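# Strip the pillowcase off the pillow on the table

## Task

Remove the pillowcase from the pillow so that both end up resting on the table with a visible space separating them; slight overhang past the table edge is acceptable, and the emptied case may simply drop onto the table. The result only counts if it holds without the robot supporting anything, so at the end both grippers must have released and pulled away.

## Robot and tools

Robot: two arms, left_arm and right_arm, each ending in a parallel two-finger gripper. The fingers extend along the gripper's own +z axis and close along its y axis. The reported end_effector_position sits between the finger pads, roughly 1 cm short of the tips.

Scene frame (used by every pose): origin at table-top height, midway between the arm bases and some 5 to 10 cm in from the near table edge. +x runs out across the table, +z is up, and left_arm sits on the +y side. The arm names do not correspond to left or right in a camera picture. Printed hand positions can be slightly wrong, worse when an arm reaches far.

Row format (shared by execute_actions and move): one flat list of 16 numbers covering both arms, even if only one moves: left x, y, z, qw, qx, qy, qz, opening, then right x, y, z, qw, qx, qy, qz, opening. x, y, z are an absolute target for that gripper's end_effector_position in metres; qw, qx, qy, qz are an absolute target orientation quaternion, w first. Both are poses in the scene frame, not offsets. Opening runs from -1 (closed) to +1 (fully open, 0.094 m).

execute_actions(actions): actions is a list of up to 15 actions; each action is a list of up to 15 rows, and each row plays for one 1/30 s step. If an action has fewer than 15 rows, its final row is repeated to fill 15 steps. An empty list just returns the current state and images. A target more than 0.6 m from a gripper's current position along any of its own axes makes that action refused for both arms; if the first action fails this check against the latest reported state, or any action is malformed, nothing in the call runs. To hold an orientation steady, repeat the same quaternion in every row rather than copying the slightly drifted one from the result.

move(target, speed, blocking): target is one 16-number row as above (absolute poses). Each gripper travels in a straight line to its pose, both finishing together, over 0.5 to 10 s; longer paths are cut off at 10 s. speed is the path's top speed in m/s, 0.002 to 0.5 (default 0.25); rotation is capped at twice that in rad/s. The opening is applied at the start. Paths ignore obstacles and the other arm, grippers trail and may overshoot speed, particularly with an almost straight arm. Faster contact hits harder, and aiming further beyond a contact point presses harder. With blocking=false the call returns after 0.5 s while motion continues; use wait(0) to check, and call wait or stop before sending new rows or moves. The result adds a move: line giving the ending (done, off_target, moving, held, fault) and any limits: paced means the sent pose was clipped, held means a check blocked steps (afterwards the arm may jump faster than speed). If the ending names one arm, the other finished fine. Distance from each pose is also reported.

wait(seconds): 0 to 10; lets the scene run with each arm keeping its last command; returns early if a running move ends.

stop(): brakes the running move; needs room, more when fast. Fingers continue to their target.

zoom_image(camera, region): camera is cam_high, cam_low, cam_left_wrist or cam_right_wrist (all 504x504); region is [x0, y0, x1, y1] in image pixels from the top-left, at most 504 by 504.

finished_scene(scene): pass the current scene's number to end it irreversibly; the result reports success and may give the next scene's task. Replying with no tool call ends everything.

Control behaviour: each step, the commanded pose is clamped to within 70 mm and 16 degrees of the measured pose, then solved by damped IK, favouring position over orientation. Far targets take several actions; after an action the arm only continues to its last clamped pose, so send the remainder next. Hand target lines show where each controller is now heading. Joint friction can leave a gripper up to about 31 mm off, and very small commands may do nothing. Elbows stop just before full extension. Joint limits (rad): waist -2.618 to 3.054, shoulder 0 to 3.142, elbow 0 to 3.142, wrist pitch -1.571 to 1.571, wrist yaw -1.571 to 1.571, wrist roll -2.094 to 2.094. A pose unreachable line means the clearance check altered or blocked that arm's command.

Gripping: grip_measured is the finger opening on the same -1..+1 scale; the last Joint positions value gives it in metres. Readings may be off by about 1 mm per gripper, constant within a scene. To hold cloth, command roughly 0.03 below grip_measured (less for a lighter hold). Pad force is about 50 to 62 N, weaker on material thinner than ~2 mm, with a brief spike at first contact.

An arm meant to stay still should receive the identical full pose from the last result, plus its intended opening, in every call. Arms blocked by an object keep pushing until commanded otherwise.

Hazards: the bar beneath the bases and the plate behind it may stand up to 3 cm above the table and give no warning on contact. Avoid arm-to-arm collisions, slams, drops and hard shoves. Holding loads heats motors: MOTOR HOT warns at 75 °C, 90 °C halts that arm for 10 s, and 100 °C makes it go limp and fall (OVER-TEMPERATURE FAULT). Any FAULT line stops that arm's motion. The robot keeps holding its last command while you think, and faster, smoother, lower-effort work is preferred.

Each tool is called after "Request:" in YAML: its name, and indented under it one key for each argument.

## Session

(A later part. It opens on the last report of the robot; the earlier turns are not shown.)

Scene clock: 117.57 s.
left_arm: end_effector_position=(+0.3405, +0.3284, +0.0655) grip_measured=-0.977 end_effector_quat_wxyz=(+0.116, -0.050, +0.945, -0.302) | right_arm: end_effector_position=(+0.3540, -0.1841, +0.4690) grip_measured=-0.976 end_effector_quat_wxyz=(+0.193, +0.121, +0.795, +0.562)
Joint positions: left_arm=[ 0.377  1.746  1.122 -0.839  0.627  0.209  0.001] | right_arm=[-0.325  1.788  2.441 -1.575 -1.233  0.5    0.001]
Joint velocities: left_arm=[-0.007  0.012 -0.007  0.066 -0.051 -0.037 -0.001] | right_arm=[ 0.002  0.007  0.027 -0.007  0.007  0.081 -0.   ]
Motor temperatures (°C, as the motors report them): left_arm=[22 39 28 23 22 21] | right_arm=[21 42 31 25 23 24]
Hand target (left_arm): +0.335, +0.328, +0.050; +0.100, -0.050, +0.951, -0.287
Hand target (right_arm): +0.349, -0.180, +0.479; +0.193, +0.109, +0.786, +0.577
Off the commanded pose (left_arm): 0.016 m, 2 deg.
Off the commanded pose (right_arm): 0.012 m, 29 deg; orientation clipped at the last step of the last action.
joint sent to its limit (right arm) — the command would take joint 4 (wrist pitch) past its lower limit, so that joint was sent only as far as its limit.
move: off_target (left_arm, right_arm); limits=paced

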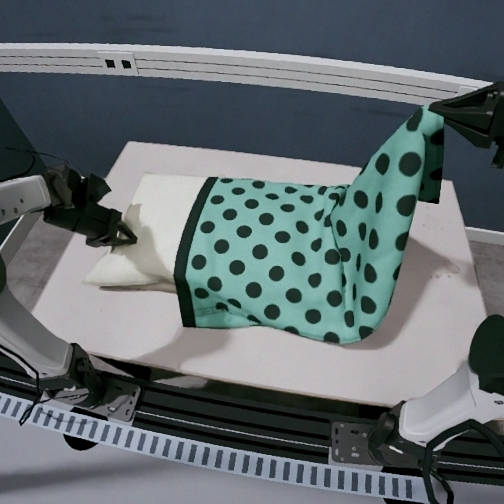

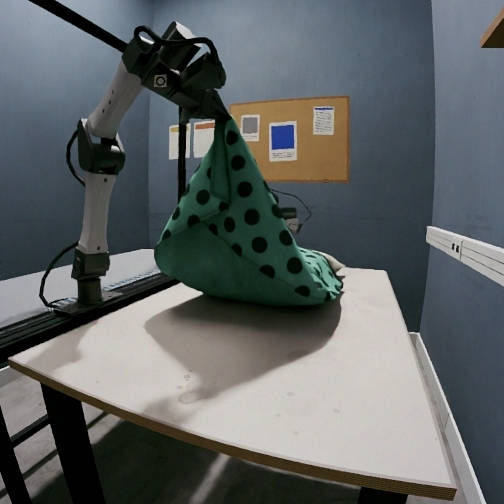

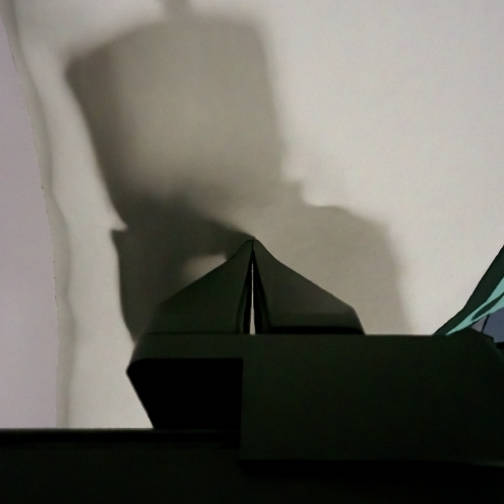

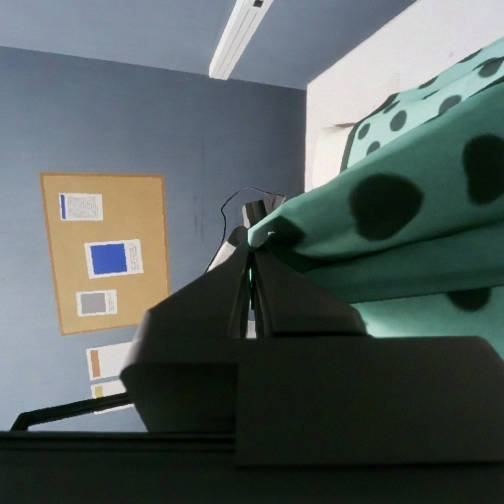

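Request:
move:
  target: [0.345,0.32,0.02,0.1,-0.05,0.95,-0.29,-1,0.35,-0.30,0.44,0,0,0.870,0.495,-1]
  speed: 0.08

Scene clock: 121.10 s.
left_arm: end_effector_position=(+0.3533, +0.3196, +0.0464) grip_measured=-0.977 end_effector_quat_wxyz=(+0.129, -0.044, +0.941, -0.310) | right_arm: end_effector_position=(+0.3584, -0.2986, +0.4330) grip_measured=-0.976 end_effector_quat_wxyz=(+0.285, +0.189, +0.779, +0.525)
Joint positions: left_arm=[ 0.35   1.798  1.089 -0.713  0.648  0.18   0.001] | right_arm=[-0.656  1.744  2.2   -1.575 -1.279  0.218  0.001]
Joint velocities: left_arm=[ 0.002  0.012 -0.007 -0.051 -0.051 -0.022 -0.   ] | right_arm=[ 0.002 -0.007  0.007  0.051  0.037  0.051  0.001]
Motor temperatures (°C, as the motors report them): left_arm=[22 38 28 24 22 21] | right_arm=[21 41 31 25 24 24]
Hand target (left_arm): +0.342, +0.320, +0.022; +0.100, -0.049, +0.951, -0.290
Hand target (right_arm): +0.352, -0.299, +0.440; +0.296, +0.184, +0.775, +0.527
Off the commanded pose (left_arm): 0.028 m, 4 deg.
Off the commanded pose (right_arm): 0.011 m, 41 deg; orientation clipped at the last step of the last action.
joint sent to its limit (right arm) — the command would take joint 4 (wrist pitch) past its lower limit, so that joint was sent only as far as its limit.
move: off_target (left_arm, right_arm); limits=paced

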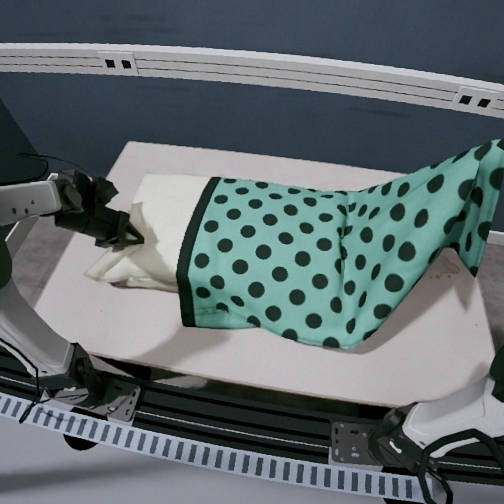

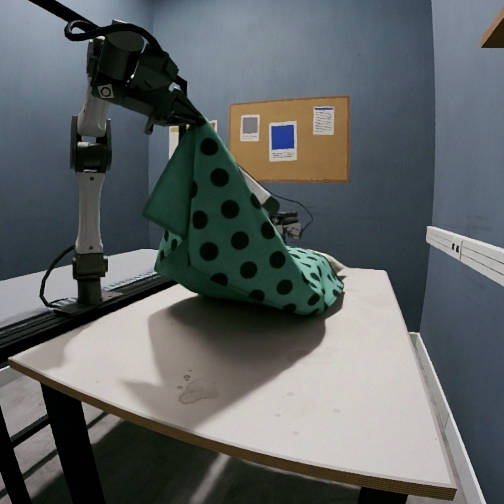

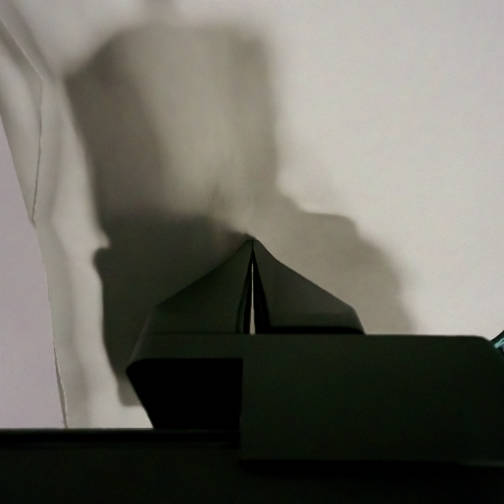

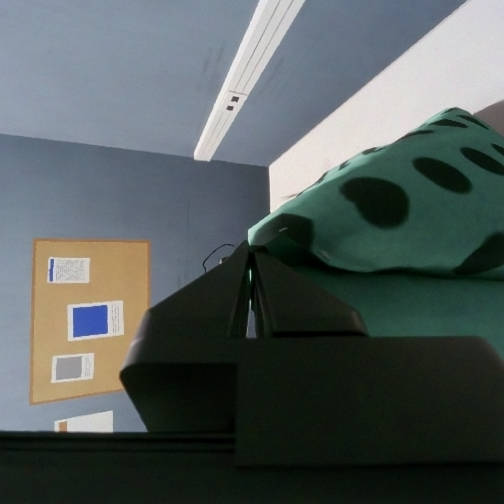

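Request:
move:
  target: [0.345,0.32,0.02,0.1,-0.05,0.95,-0.29,-1,0.33,-0.48,0.36,0.2,0.15,0.82,0.51,-1]
  speed: 0.08

Scene clock: 124.20 s.
left_arm: end_effector_position=(+0.3538, +0.3170, +0.0484) grip_measured=-0.977 end_effector_quat_wxyz=(+0.131, -0.043, +0.938, -0.319) | right_arm: end_effector_position=(+0.3345, -0.4733, +0.3538) grip_measured=-0.976 end_effector_quat_wxyz=(+0.376, +0.288, +0.762, +0.441)
Joint positions: left_arm=[ 0.35   1.798  1.088 -0.713  0.667  0.179  0.001] | right_arm=[-1.061  1.895  2.069 -1.576 -1.257 -0.149  0.001]
Joint velocities: left_arm=[ 0.012  0.002 -0.007  0.007 -0.022  0.007 -0.   ] | right_arm=[-0.002 -0.007 -0.012 -0.051  0.007 -0.095 -0.001]
Motor temperatures (°C, as the motors report them): left_arm=[22 37 28 24 22 21] | right_arm=[21 41 31 25 24 24]
Hand target (left_arm): +0.343, +0.320, +0.022; +0.100, -0.049, +0.950, -0.291
Hand target (right_arm): +0.332, -0.479, +0.360; +0.390, +0.285, +0.760, +0.435
Off the commanded pose (left_arm): 0.030 m, 5 deg.
Off the commanded pose (right_arm): 0.010 m, 28 deg; orientation clipped at the last step of the last action.
joint sent to its limit (right arm) — the command would take joint 4 (wrist pitch) past its lower limit, so that joint was sent only as far as its limit.
move: off_target (left_arm, right_arm); limits=paced

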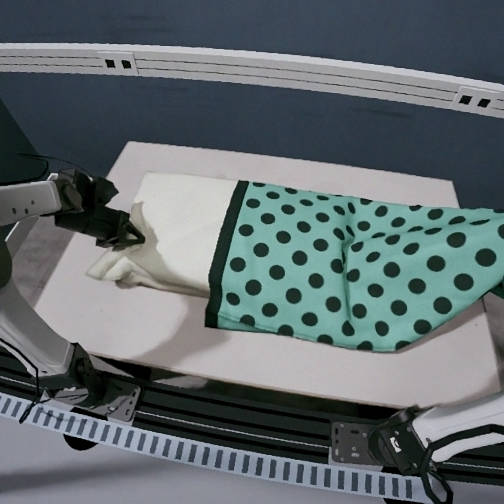

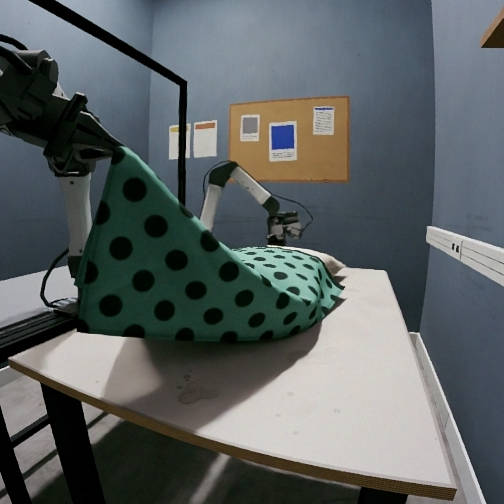

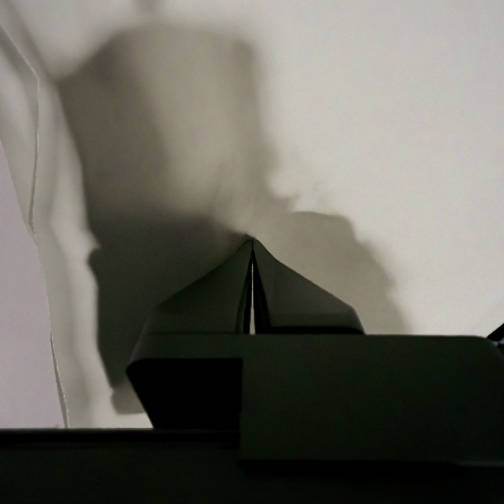

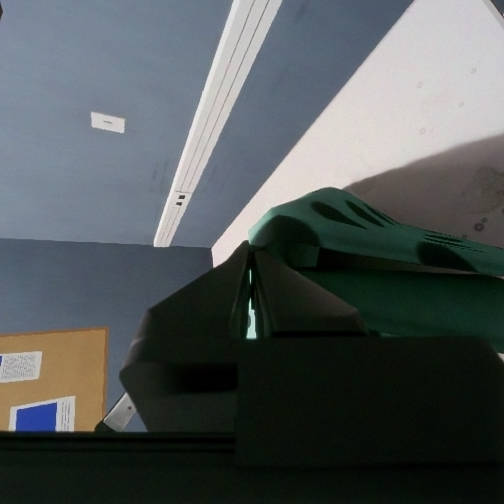

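Request:
move:
  target: [0.345,0.32,0.02,0.1,-0.05,0.95,-0.29,-1,0.32,-0.60,0.27,0,0.1,0.99,0,-1]
  speed: 0.08

Scene clock: 133.50 s.
left_arm: end_effector_position=(+0.3536, +0.3162, +0.0490) grip_measured=-0.977 end_effector_quat_wxyz=(+0.131, -0.043, +0.937, -0.322) | right_arm: end_effector_position=(+0.3200, -0.5963, +0.2666) grip_measured=-0.976 end_effector_quat_wxyz=(+0.157, +0.106, +0.976, -0.105)
Joint positions: left_arm=[ 0.35   1.798  1.088 -0.715  0.673  0.179  0.001] | right_arm=[-0.899  2.153  2.522 -1.575 -0.081 -0.609  0.001]
Joint velocities: left_arm=[ 0.007 -0.002  0.002  0.022 -0.095 -0.007  0.   ] | right_arm=[-0.007 -0.007 -0.002  0.037  0.007 -0.022  0.   ]
Motor temperatures (°C, as the motors report them): left_arm=[22 36 28 24 22 21] | right_arm=[21 40 32 25 23 24]
Hand target (left_arm): +0.343, +0.320, +0.022; +0.100, -0.049, +0.950, -0.291
Hand target (right_arm): +0.320, -0.600, +0.269; +0.153, +0.101, +0.976, -0.118
Off the commanded pose (left_arm): 0.031 m, 5 deg.
Off the commanded pose (right_arm): 0.005 m, 22 deg; orientation clipped at the last step of the last action.
joint sent to its limit (right arm) — the command would take joint 4 (wrist pitch) past its lower limit, so that joint was sent only as far as its limit.
move: off_target (left_arm, right_arm); limits=paced

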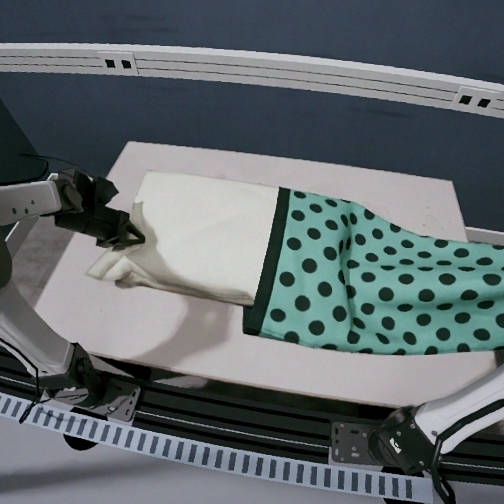

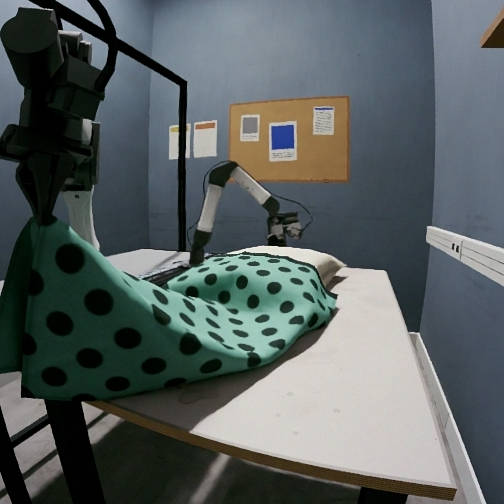

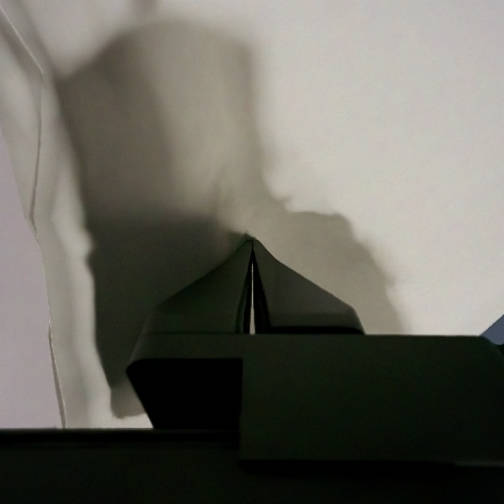

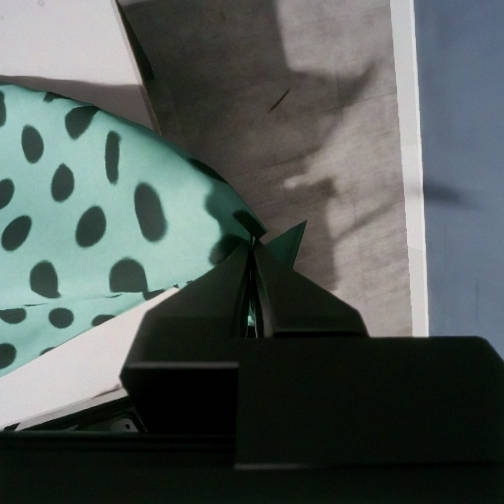

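Request:
move:
  target: [0.345,0.44,0.02,0.12,-0.045,0.94,-0.31,-1,0.30,-0.72,0.24,0.1,0.1,0.95,-0.28,-1]
  speed: 0.1

Scene clock: 136.23 s.
left_arm: end_effector_position=(+0.3446, +0.4364, +0.0188) grip_measured=-0.978 end_effector_quat_wxyz=(+0.124, -0.049, +0.940, -0.314) | right_arm: end_effector_position=(+0.3064, -0.7082, +0.2403) grip_measured=-0.976 end_effector_quat_wxyz=(+0.101, +0.093, +0.954, -0.265)
Joint positions: left_arm=[ 0.672  2.067  1.368 -0.983  0.656  0.579  0.001] | right_arm=[-0.971  2.282  2.522 -1.287  0.182 -0.767  0.001]
Joint velocities: left_arm=[-0.002  0.012 -0.002 -0.007 -0.037 -0.081  0.001] | right_arm=[ 0.002 -0.002 -0.002 -0.022 -0.007 -0.007 -0.001]
Motor temperatures (°C, as the motors report them): left_arm=[22 36 28 24 22 21] | right_arm=[21 41 32 25 23 24]
Hand target (left_arm): +0.346, +0.439, +0.020; +0.123, -0.046, +0.941, -0.312
Hand target (right_arm): +0.300, -0.720, +0.240; +0.098, +0.099, +0.950, -0.279
Off the commanded pose (left_arm): 0.004 m, 1 deg.
Off the commanded pose (right_arm): 0.013 m, 2 deg.
move: off_target (right_arm)

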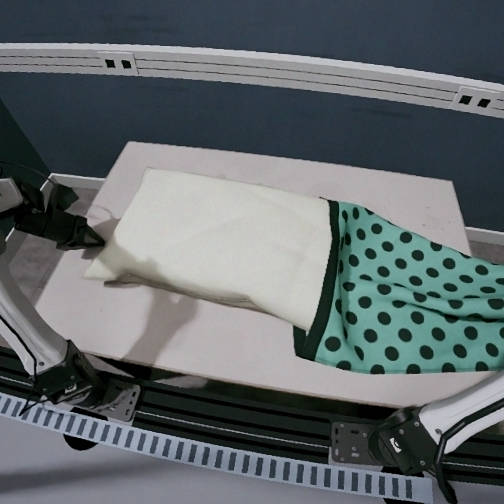

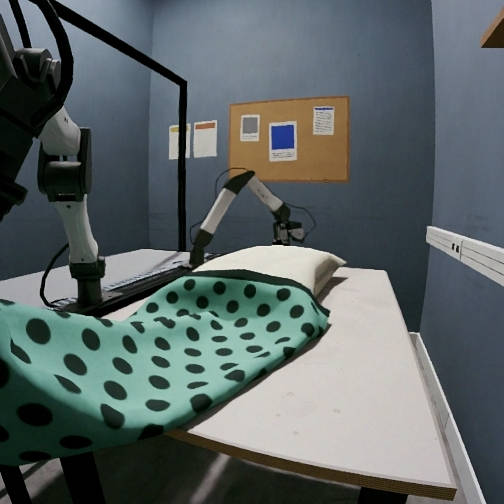

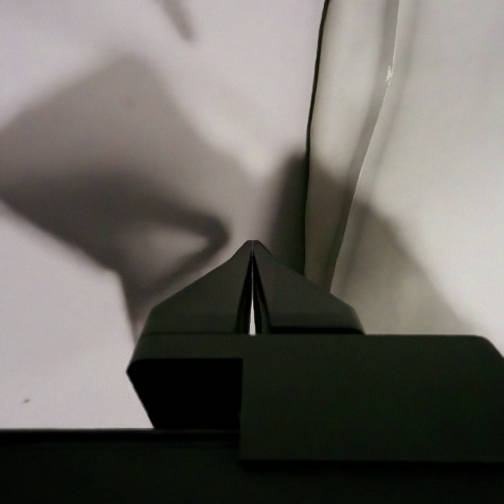

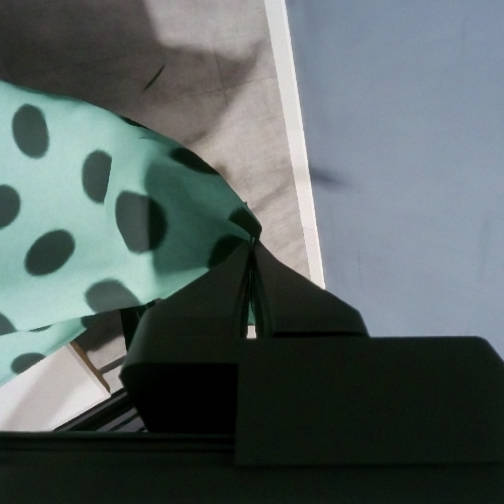

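Request:
move:
  target: [0.35,0.36,0.16,0.12,-0.045,0.94,-0.31,-1,0.30,-0.72,0.24,0.1,0.1,0.95,-0.28,-1]
  speed: 0.3

Request:
move:
  target: [0.37,0.24,0.13,0.12,-0.045,0.94,-0.31,-1,0.30,-0.72,0.24,0.1,0.1,0.95,-0.28,-1]
  speed: 0.3

Request:
move:
  target: [0.37,0.24,0.03,0.12,-0.045,0.94,-0.31,-1,0.30,-0.72,0.24,0.1,0.1,0.95,-0.28,-1]
  speed: 0.15

Request:
move:
  target: [0.37,0.27,0.03,0.12,-0.045,0.94,-0.31,-1,0.28,-0.90,0.22,0.15,0.15,0.85,-0.48,-1]
  speed: 0.1

Scene clock: 138.07 s.
left_arm: end_effector_position=(+0.3517, +0.3630, +0.1542) grip_measured=-0.978 end_effector_quat_wxyz=(+0.118, -0.045, +0.942, -0.311) | right_arm: end_effector_position=(+0.3075, -0.7099, +0.2374) grip_measured=-0.976 end_effector_quat_wxyz=(+0.101, +0.093, +0.954, -0.266)
Joint positions: left_arm=[ 0.466  1.774  1.517 -1.279  0.652  0.331  0.001] | right_arm=[-0.971  2.282  2.508 -1.272  0.183 -0.768  0.001]
Joint velocities: left_arm=[ 0.012 -0.002 -0.017 -0.066 -0.051 -0.022 -0.   ] | right_arm=[-0.002 -0.007 -0.007  0.037 -0.022  0.022  0.   ]
Motor temperatures (°C, as the motors report them): left_arm=[22 36 28 24 22 21] | right_arm=[21 41 32 25 23 24]
Hand target (left_arm): +0.352, +0.362, +0.160; +0.119, -0.045, +0.942, -0.309
Hand target (right_arm): +0.300, -0.720, +0.240; +0.099, +0.100, +0.950, -0.279
Off the commanded pose (left_arm): 0.007 m, 0 deg.
Off the commanded pose (right_arm): 0.013 m, 2 deg.
move: off_target (right_arm)

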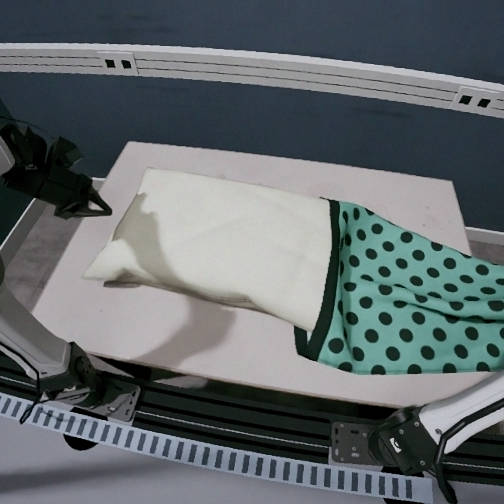

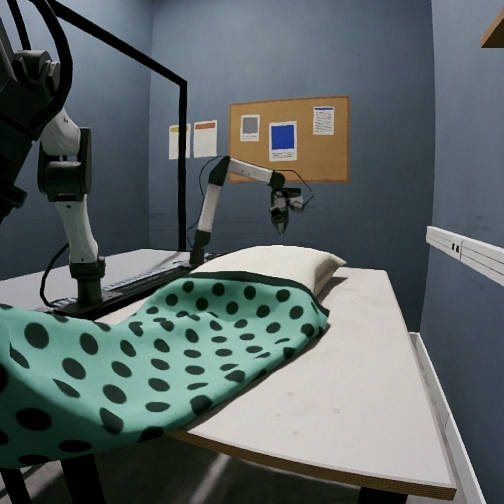

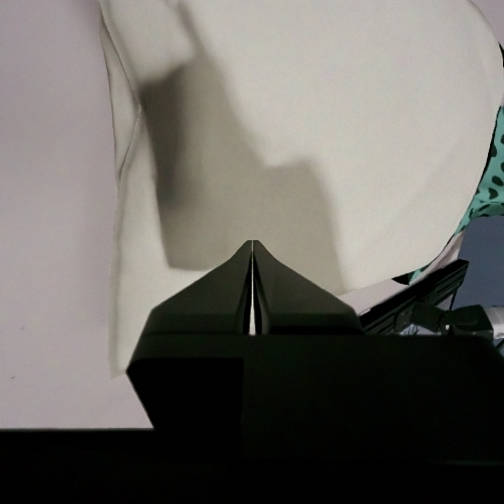

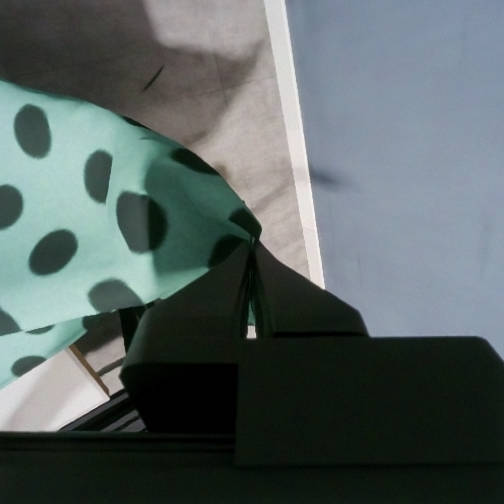

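Scene clock: 139.23 s.
left_arm: end_effector_position=(+0.3709, +0.2405, +0.1269) grip_measured=-0.978 end_effector_quat_wxyz=(+0.112, -0.044, +0.943, -0.309) | right_arm: end_effector_position=(+0.3075, -0.7099, +0.2374) grip_measured=-0.976 end_effector_quat_wxyz=(+0.101, +0.093, +0.954, -0.266)
Joint positions: left_arm=[ 0.083  1.689  1.282 -0.87   0.583 -0.126  0.001] | right_arm=[-0.971  2.282  2.508 -1.272  0.183 -0.768  0.001]
Joint velocities: left_arm=[-0.007  0.007 -0.007 -0.007 -0.066 -0.022  0.001] | right_arm=[-0.007  0.012 -0.007 -0.037  0.037 -0.007 -0.001]
Motor temperatures (°C, as the motors report them): left_arm=[22 36 28 24 22 21] | right_arm=[21 42 32 26 23 24]
Hand target (left_arm): +0.368, +0.240, +0.129; +0.118, -0.044, +0.943, -0.307
Hand target (right_arm): +0.300, -0.720, +0.240; +0.099, +0.100, +0.950, -0.279
Off the commanded pose (left_arm): 0.003 m, 1 deg.
Off the commanded pose (right_arm): 0.013 m, 2 deg.
move: off_target (right_arm)

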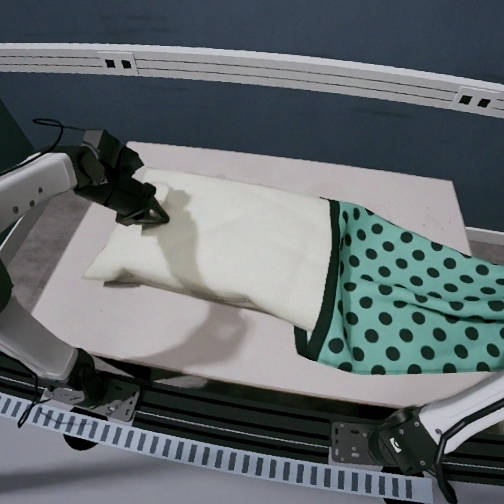

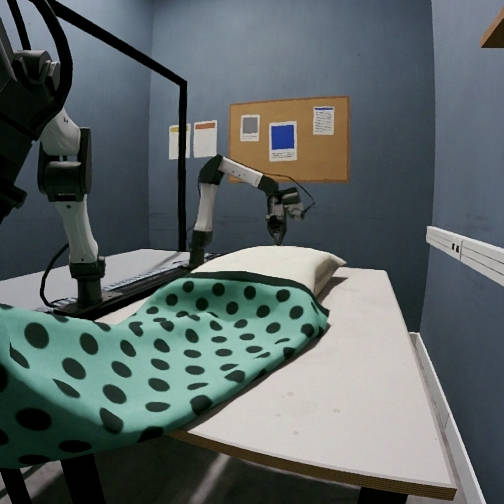

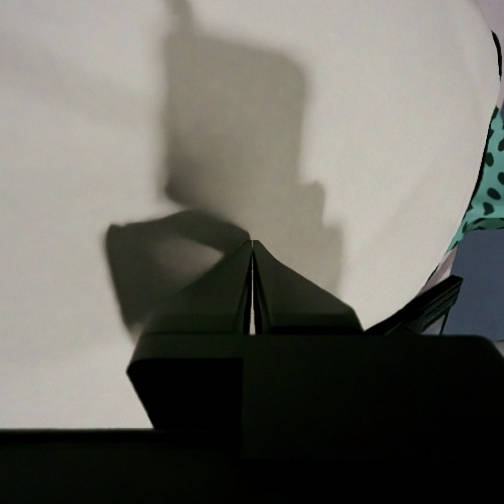

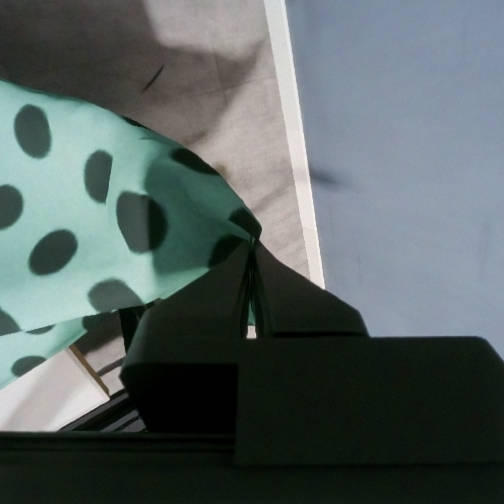

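Scene clock: 140.53 s.
left_arm: end_effector_position=(+0.3843, +0.2293, +0.0756) grip_measured=-0.978 end_effector_quat_wxyz=(+0.169, -0.020, +0.921, -0.351) | right_arm: end_effector_position=(+0.3078, -0.7102, +0.2376) grip_measured=-0.976 end_effector_quat_wxyz=(+0.102, +0.093, +0.954, -0.266)
Joint positions: left_arm=[ 0.092  1.741  1.052 -0.463  0.676 -0.124  0.001] | right_arm=[-0.971  2.282  2.508 -1.269  0.183 -0.768  0.001]
Joint velocities: left_arm=[-0.017 -0.002 -0.007 -0.007  0.007  0.007 -0.001] | right_arm=[ 0.012 -0.002 -0.002 -0.037  0.037  0.022  0.   ]
Motor temperatures (°C, as the motors report them): left_arm=[22 36 28 24 22 21] | right_arm=[21 42 32 26 23 24]
Hand target (left_arm): +0.364, +0.240, +0.034; +0.119, -0.043, +0.942, -0.312
Hand target (right_arm): +0.300, -0.720, +0.240; +0.099, +0.100, +0.950, -0.279
Off the commanded pose (left_arm): 0.049 m, 8 deg.
Off the commanded pose (right_arm): 0.013 m, 2 deg.
move: off_target (left_arm, right_arm)

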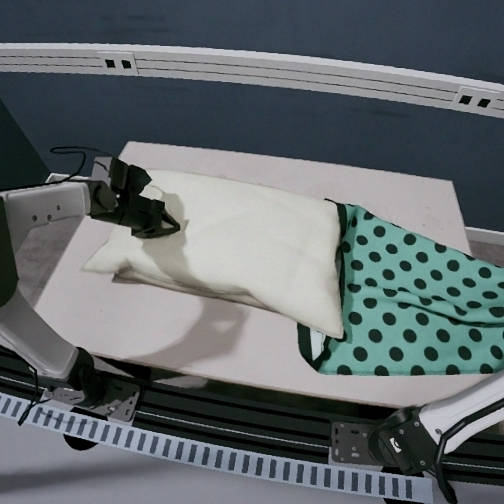

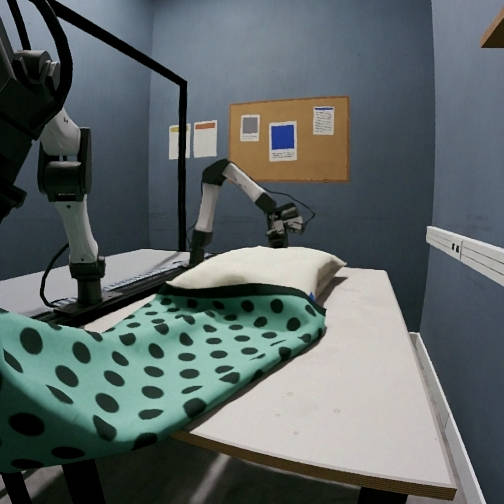

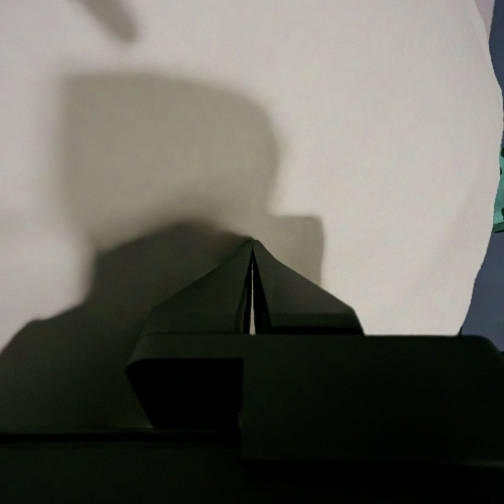

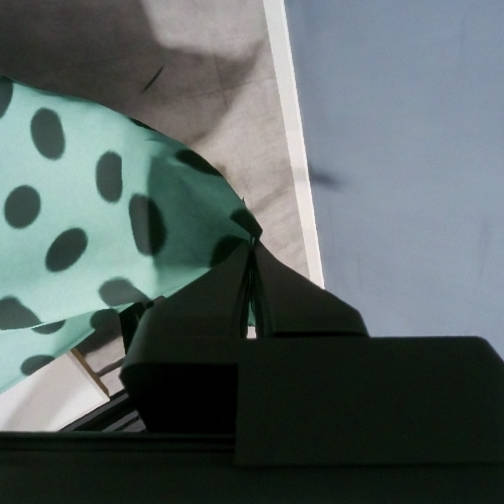

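Scene clock: 143.70 s.
left_arm: end_effector_position=(+0.3768, +0.2452, +0.0752) grip_measured=-0.978 end_effector_quat_wxyz=(+0.166, -0.011, +0.909, -0.381) | right_arm: end_effector_position=(+0.2900, -0.8930, +0.2126) grip_measured=-0.976 end_effector_quat_wxyz=(+0.152, +0.142, +0.858, -0.469)
Joint positions: left_arm=[ 0.171  1.759  1.052 -0.518  0.774 -0.018  0.001] | right_arm=[-1.129  2.655  2.751 -0.687  0.282 -0.889  0.001]
Joint velocities: left_arm=[-0.002 -0.012  0.002  0.007 -0.081 -0.066 -0.   ] | right_arm=[-0.002  0.056  0.022 -0.168 -0.022 -0.007  0.   ]
Motor temperatures (°C, as the motors report them): left_arm=[22 35 28 24 22 21] | right_arm=[21 43 32 27 23 24]
Hand target (left_arm): +0.365, +0.269, +0.035; +0.121, -0.043, +0.940, -0.314
Hand target (right_arm): +0.280, -0.900, +0.221; +0.148, +0.149, +0.850, -0.483
Off the commanded pose (left_arm): 0.052 m, 11 deg.
Off the commanded pose (right_arm): 0.014 m, 2 deg.
move: off_target (left_arm, right_arm)

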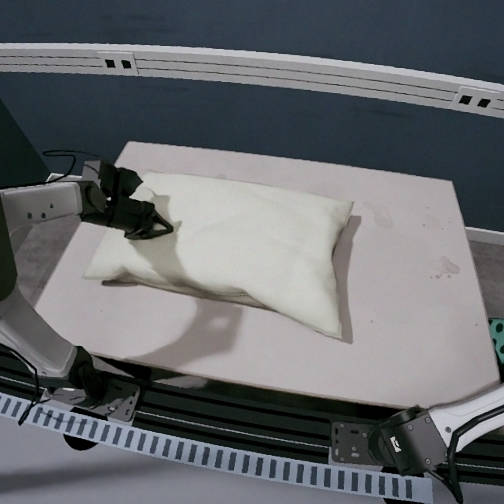

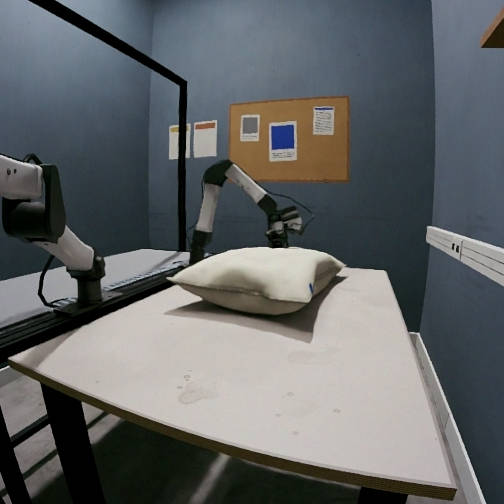

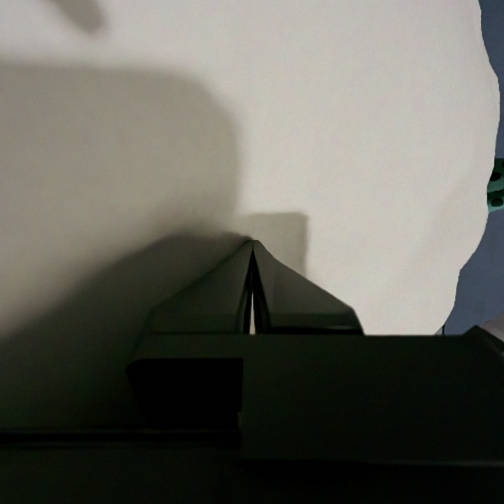

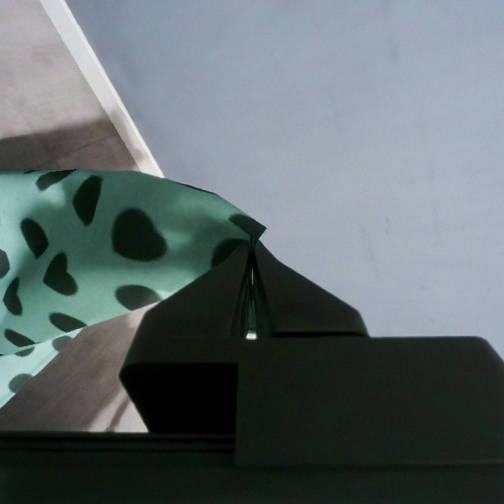

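Request:
move:
  target: [0.33,0.30,0.20,0.12,-0.045,0.94,-0.31,0,0.30,-0.72,0.45,0.15,0.15,0.85,-0.48,-1]
  speed: 0.2

Request:
move:
  target: [0.25,0.42,0.25,0.12,-0.045,0.94,-0.31,0,0.36,-0.50,0.58,0.3,0.3,0.8,-0.42,-1]
  speed: 0.2

Scene clock: 146.17 s.
left_arm: end_effector_position=(+0.3341, +0.2982, +0.1896) grip_measured=-0.003 end_effector_quat_wxyz=(+0.107, -0.052, +0.941, -0.316) | right_arm: end_effector_position=(+0.2994, -0.7198, +0.4306) grip_measured=-0.976 end_effector_quat_wxyz=(+0.182, +0.126, +0.828, -0.515)
Joint positions: left_arm=[ 0.285  1.606  1.451 -1.266  0.641  0.096  0.047] | right_arm=[-0.923  2.219  2.856 -1.13   0.451 -0.829  0.001]
Joint velocities: left_arm=[-0.007 -0.007  0.012 -0.037 -0.037  0.081 -0.001] | right_arm=[ 0.007 -0.012  0.012  0.037 -0.037 -0.007  0.   ]
Motor temperatures (°C, as the motors report them): left_arm=[22 35 29 24 22 21] | right_arm=[21 45 33 27 23 24]
Hand target (left_arm): +0.334, +0.301, +0.200; +0.122, -0.046, +0.941, -0.311
Hand target (right_arm): +0.298, -0.717, +0.448; +0.193, +0.130, +0.814, -0.533
Off the commanded pose (left_arm): 0.011 m, 2 deg.
Off the commanded pose (right_arm): 0.019 m, 7 deg.
elbow stopped short (right arm): the move would have taken joint 3 (elbow) straighter than the controller allows; a more bent joint 3 avoids this.
move: off_target (left_arm, right_arm)

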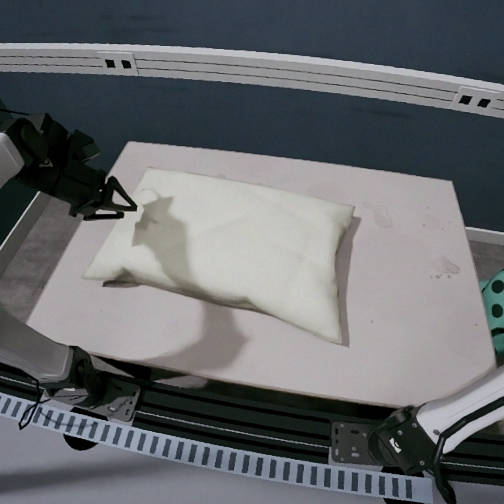

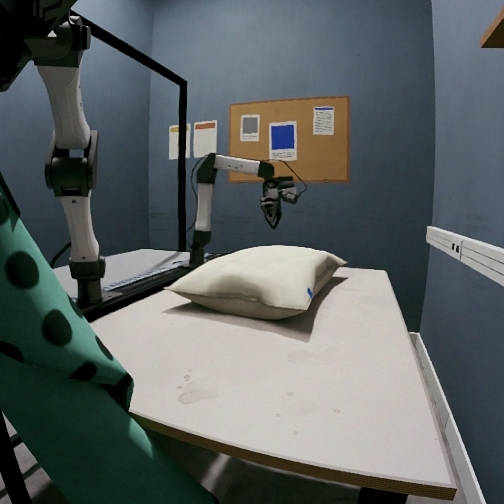

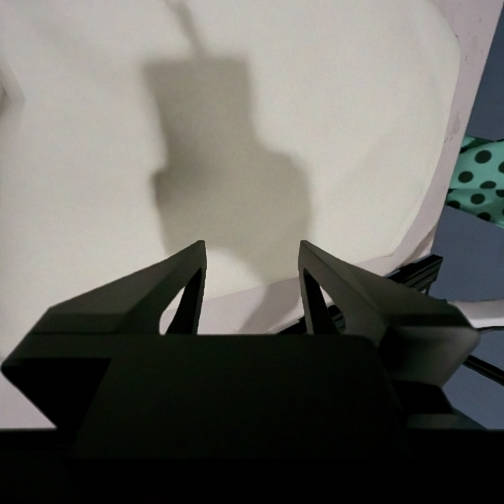

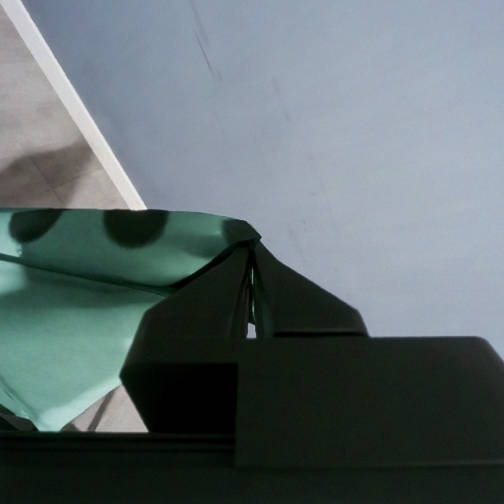

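Scene clock: 148.40 s.
left_arm: end_effector_position=(+0.2578, +0.4262, +0.2485) grip_measured=-0.003 end_effector_quat_wxyz=(+0.229, -0.094, +0.941, -0.231) | right_arm: end_effector_position=(+0.3624, -0.5047, +0.5607) grip_measured=-0.976 end_effector_quat_wxyz=(+0.419, +0.205, +0.719, -0.515)
Joint positions: left_arm=[ 0.823  1.434  1.539 -1.548  0.65   0.557  0.047] | right_arm=[-0.374  1.965  2.856 -1.098  0.83  -0.434  0.001]
Joint velocities: left_arm=[ 0.012 -0.002 -0.007 -0.022 -0.022  0.022 -0.001] | right_arm=[ 0.002  0.002 -0.012 -0.022  0.11   0.051  0.   ]
Motor temperatures (°C, as the motors report them): left_arm=[22 35 29 24 22 21] | right_arm=[21 45 33 28 23 24]
Hand target (left_arm): +0.253, +0.422, +0.251; +0.230, -0.092, +0.941, -0.231
Hand target (right_arm): +0.356, -0.501, +0.577; +0.441, +0.217, +0.699, -0.519
Off the commanded pose (left_arm): 0.010 m, 16 deg; orientation clipped at the last step of the last action.
Off the commanded pose (right_arm): 0.020 m, 23 deg; orientation clipped at the last step of the last action.
elbow stopped short (right arm): the move would have taken joint 3 (elbow) straighter than the controller allows; a more bent joint 3 avoids this.
joint sent to its limit (left arm) — the command would take joint 4 (wrist pitch) past its lower limit, so that joint was sent only as far as its limit.
move: off_target (left_arm, right_arm); limits=paced

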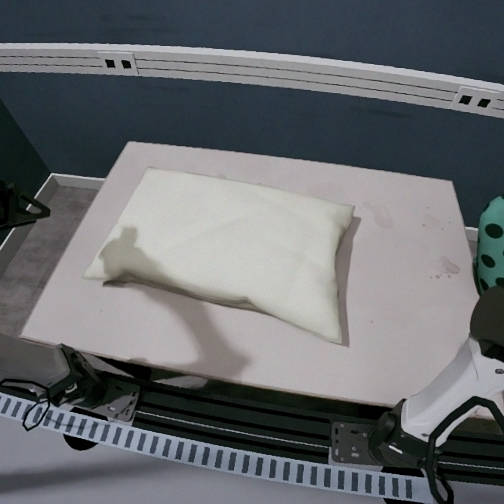

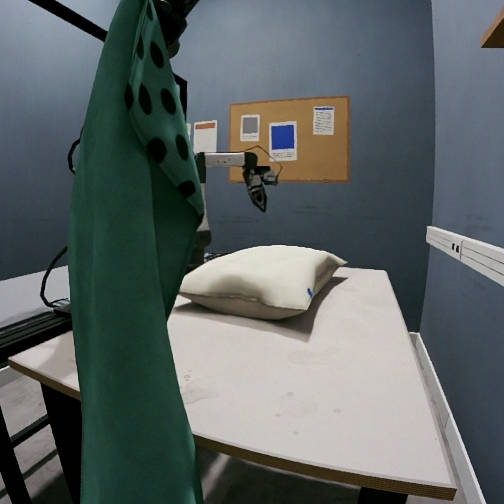

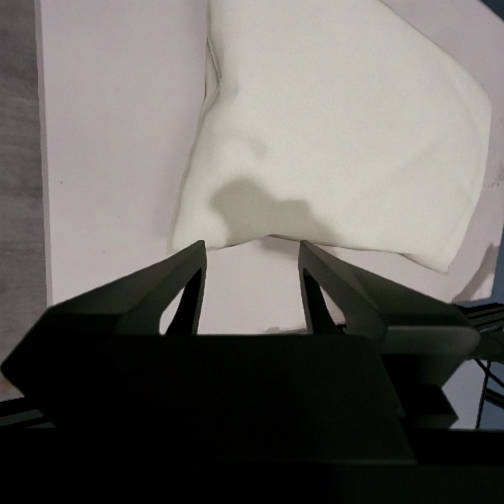

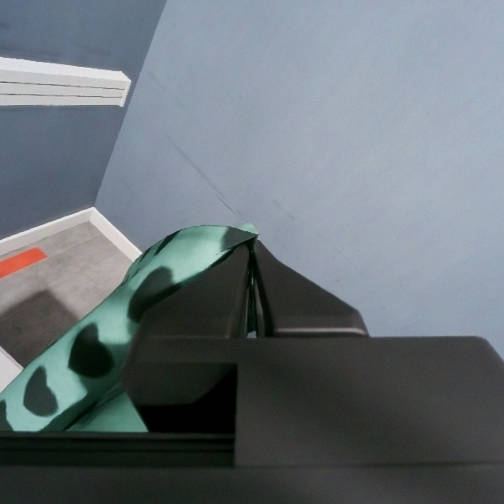

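Request:
move:
  target: [0.25,0.42,0.25,0.229,-0.094,0.941,-0.231,0,0.40,-0.22,0.60,0.5,0.25,0.78,-0.28,-1]
  speed: 0.15

Scene clock: 151.23 s.
left_arm: end_effector_position=(+0.2578, +0.4262, +0.2485) grip_measured=-0.003 end_effector_quat_wxyz=(+0.229, -0.093, +0.941, -0.231) | right_arm: end_effector_position=(+0.4024, -0.2245, +0.5924) grip_measured=-0.976 end_effector_quat_wxyz=(+0.632, +0.173, +0.683, -0.323)
Joint positions: left_arm=[ 0.823  1.434  1.539 -1.548  0.65   0.557  0.047] | right_arm=[ 0.439  1.958  2.856 -0.902  1.213 -0.191  0.001]
Joint velocities: left_arm=[-0.002  0.002  0.007 -0.066 -0.007  0.081  0.   ] | right_arm=[-0.017 -0.007  0.027 -0.007  0.007 -0.051 -0.001]
Motor temperatures (°C, as the motors report them): left_arm=[22 35 29 24 22 21] | right_arm=[21 44 33 29 23 24]
Hand target (left_arm): +0.250, +0.420, +0.250; +0.229, -0.094, +0.941, -0.231
Hand target (right_arm): +0.399, -0.224, +0.599; +0.641, +0.185, +0.674, -0.317
Off the commanded pose (left_arm): 0.010 m, 0 deg.
Off the commanded pose (right_arm): 0.009 m, 21 deg; orientation clipped at the last step of the last action.
elbow stopped short (right arm): the move would have taken joint 3 (elbow) straighter than the controller allows; a more bent joint 3 avoids this.
move: off_target (right_arm); limits=paced

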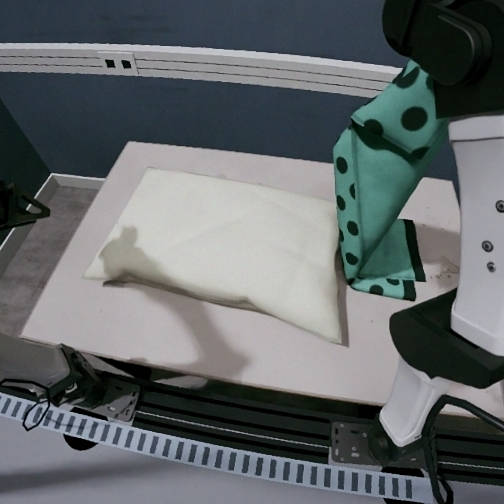

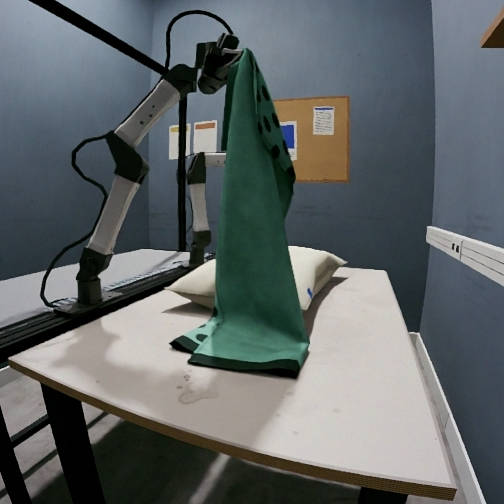

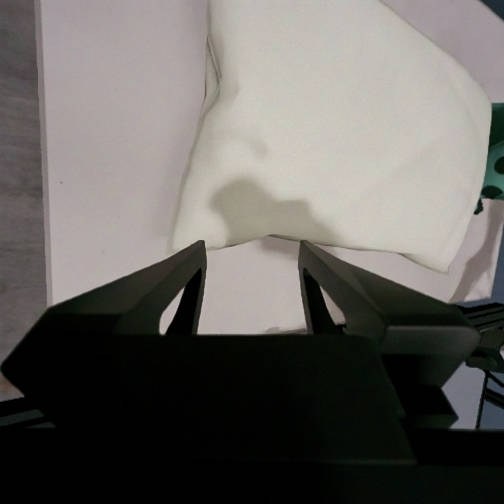

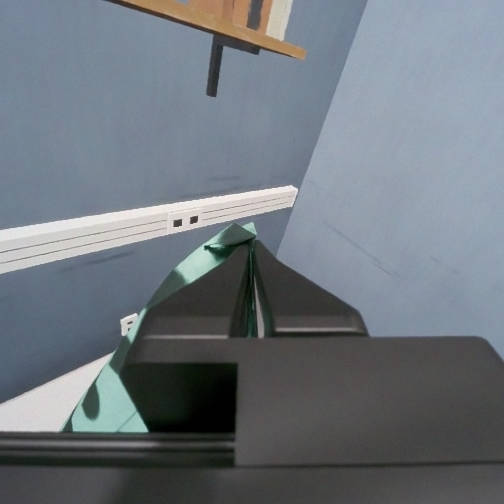

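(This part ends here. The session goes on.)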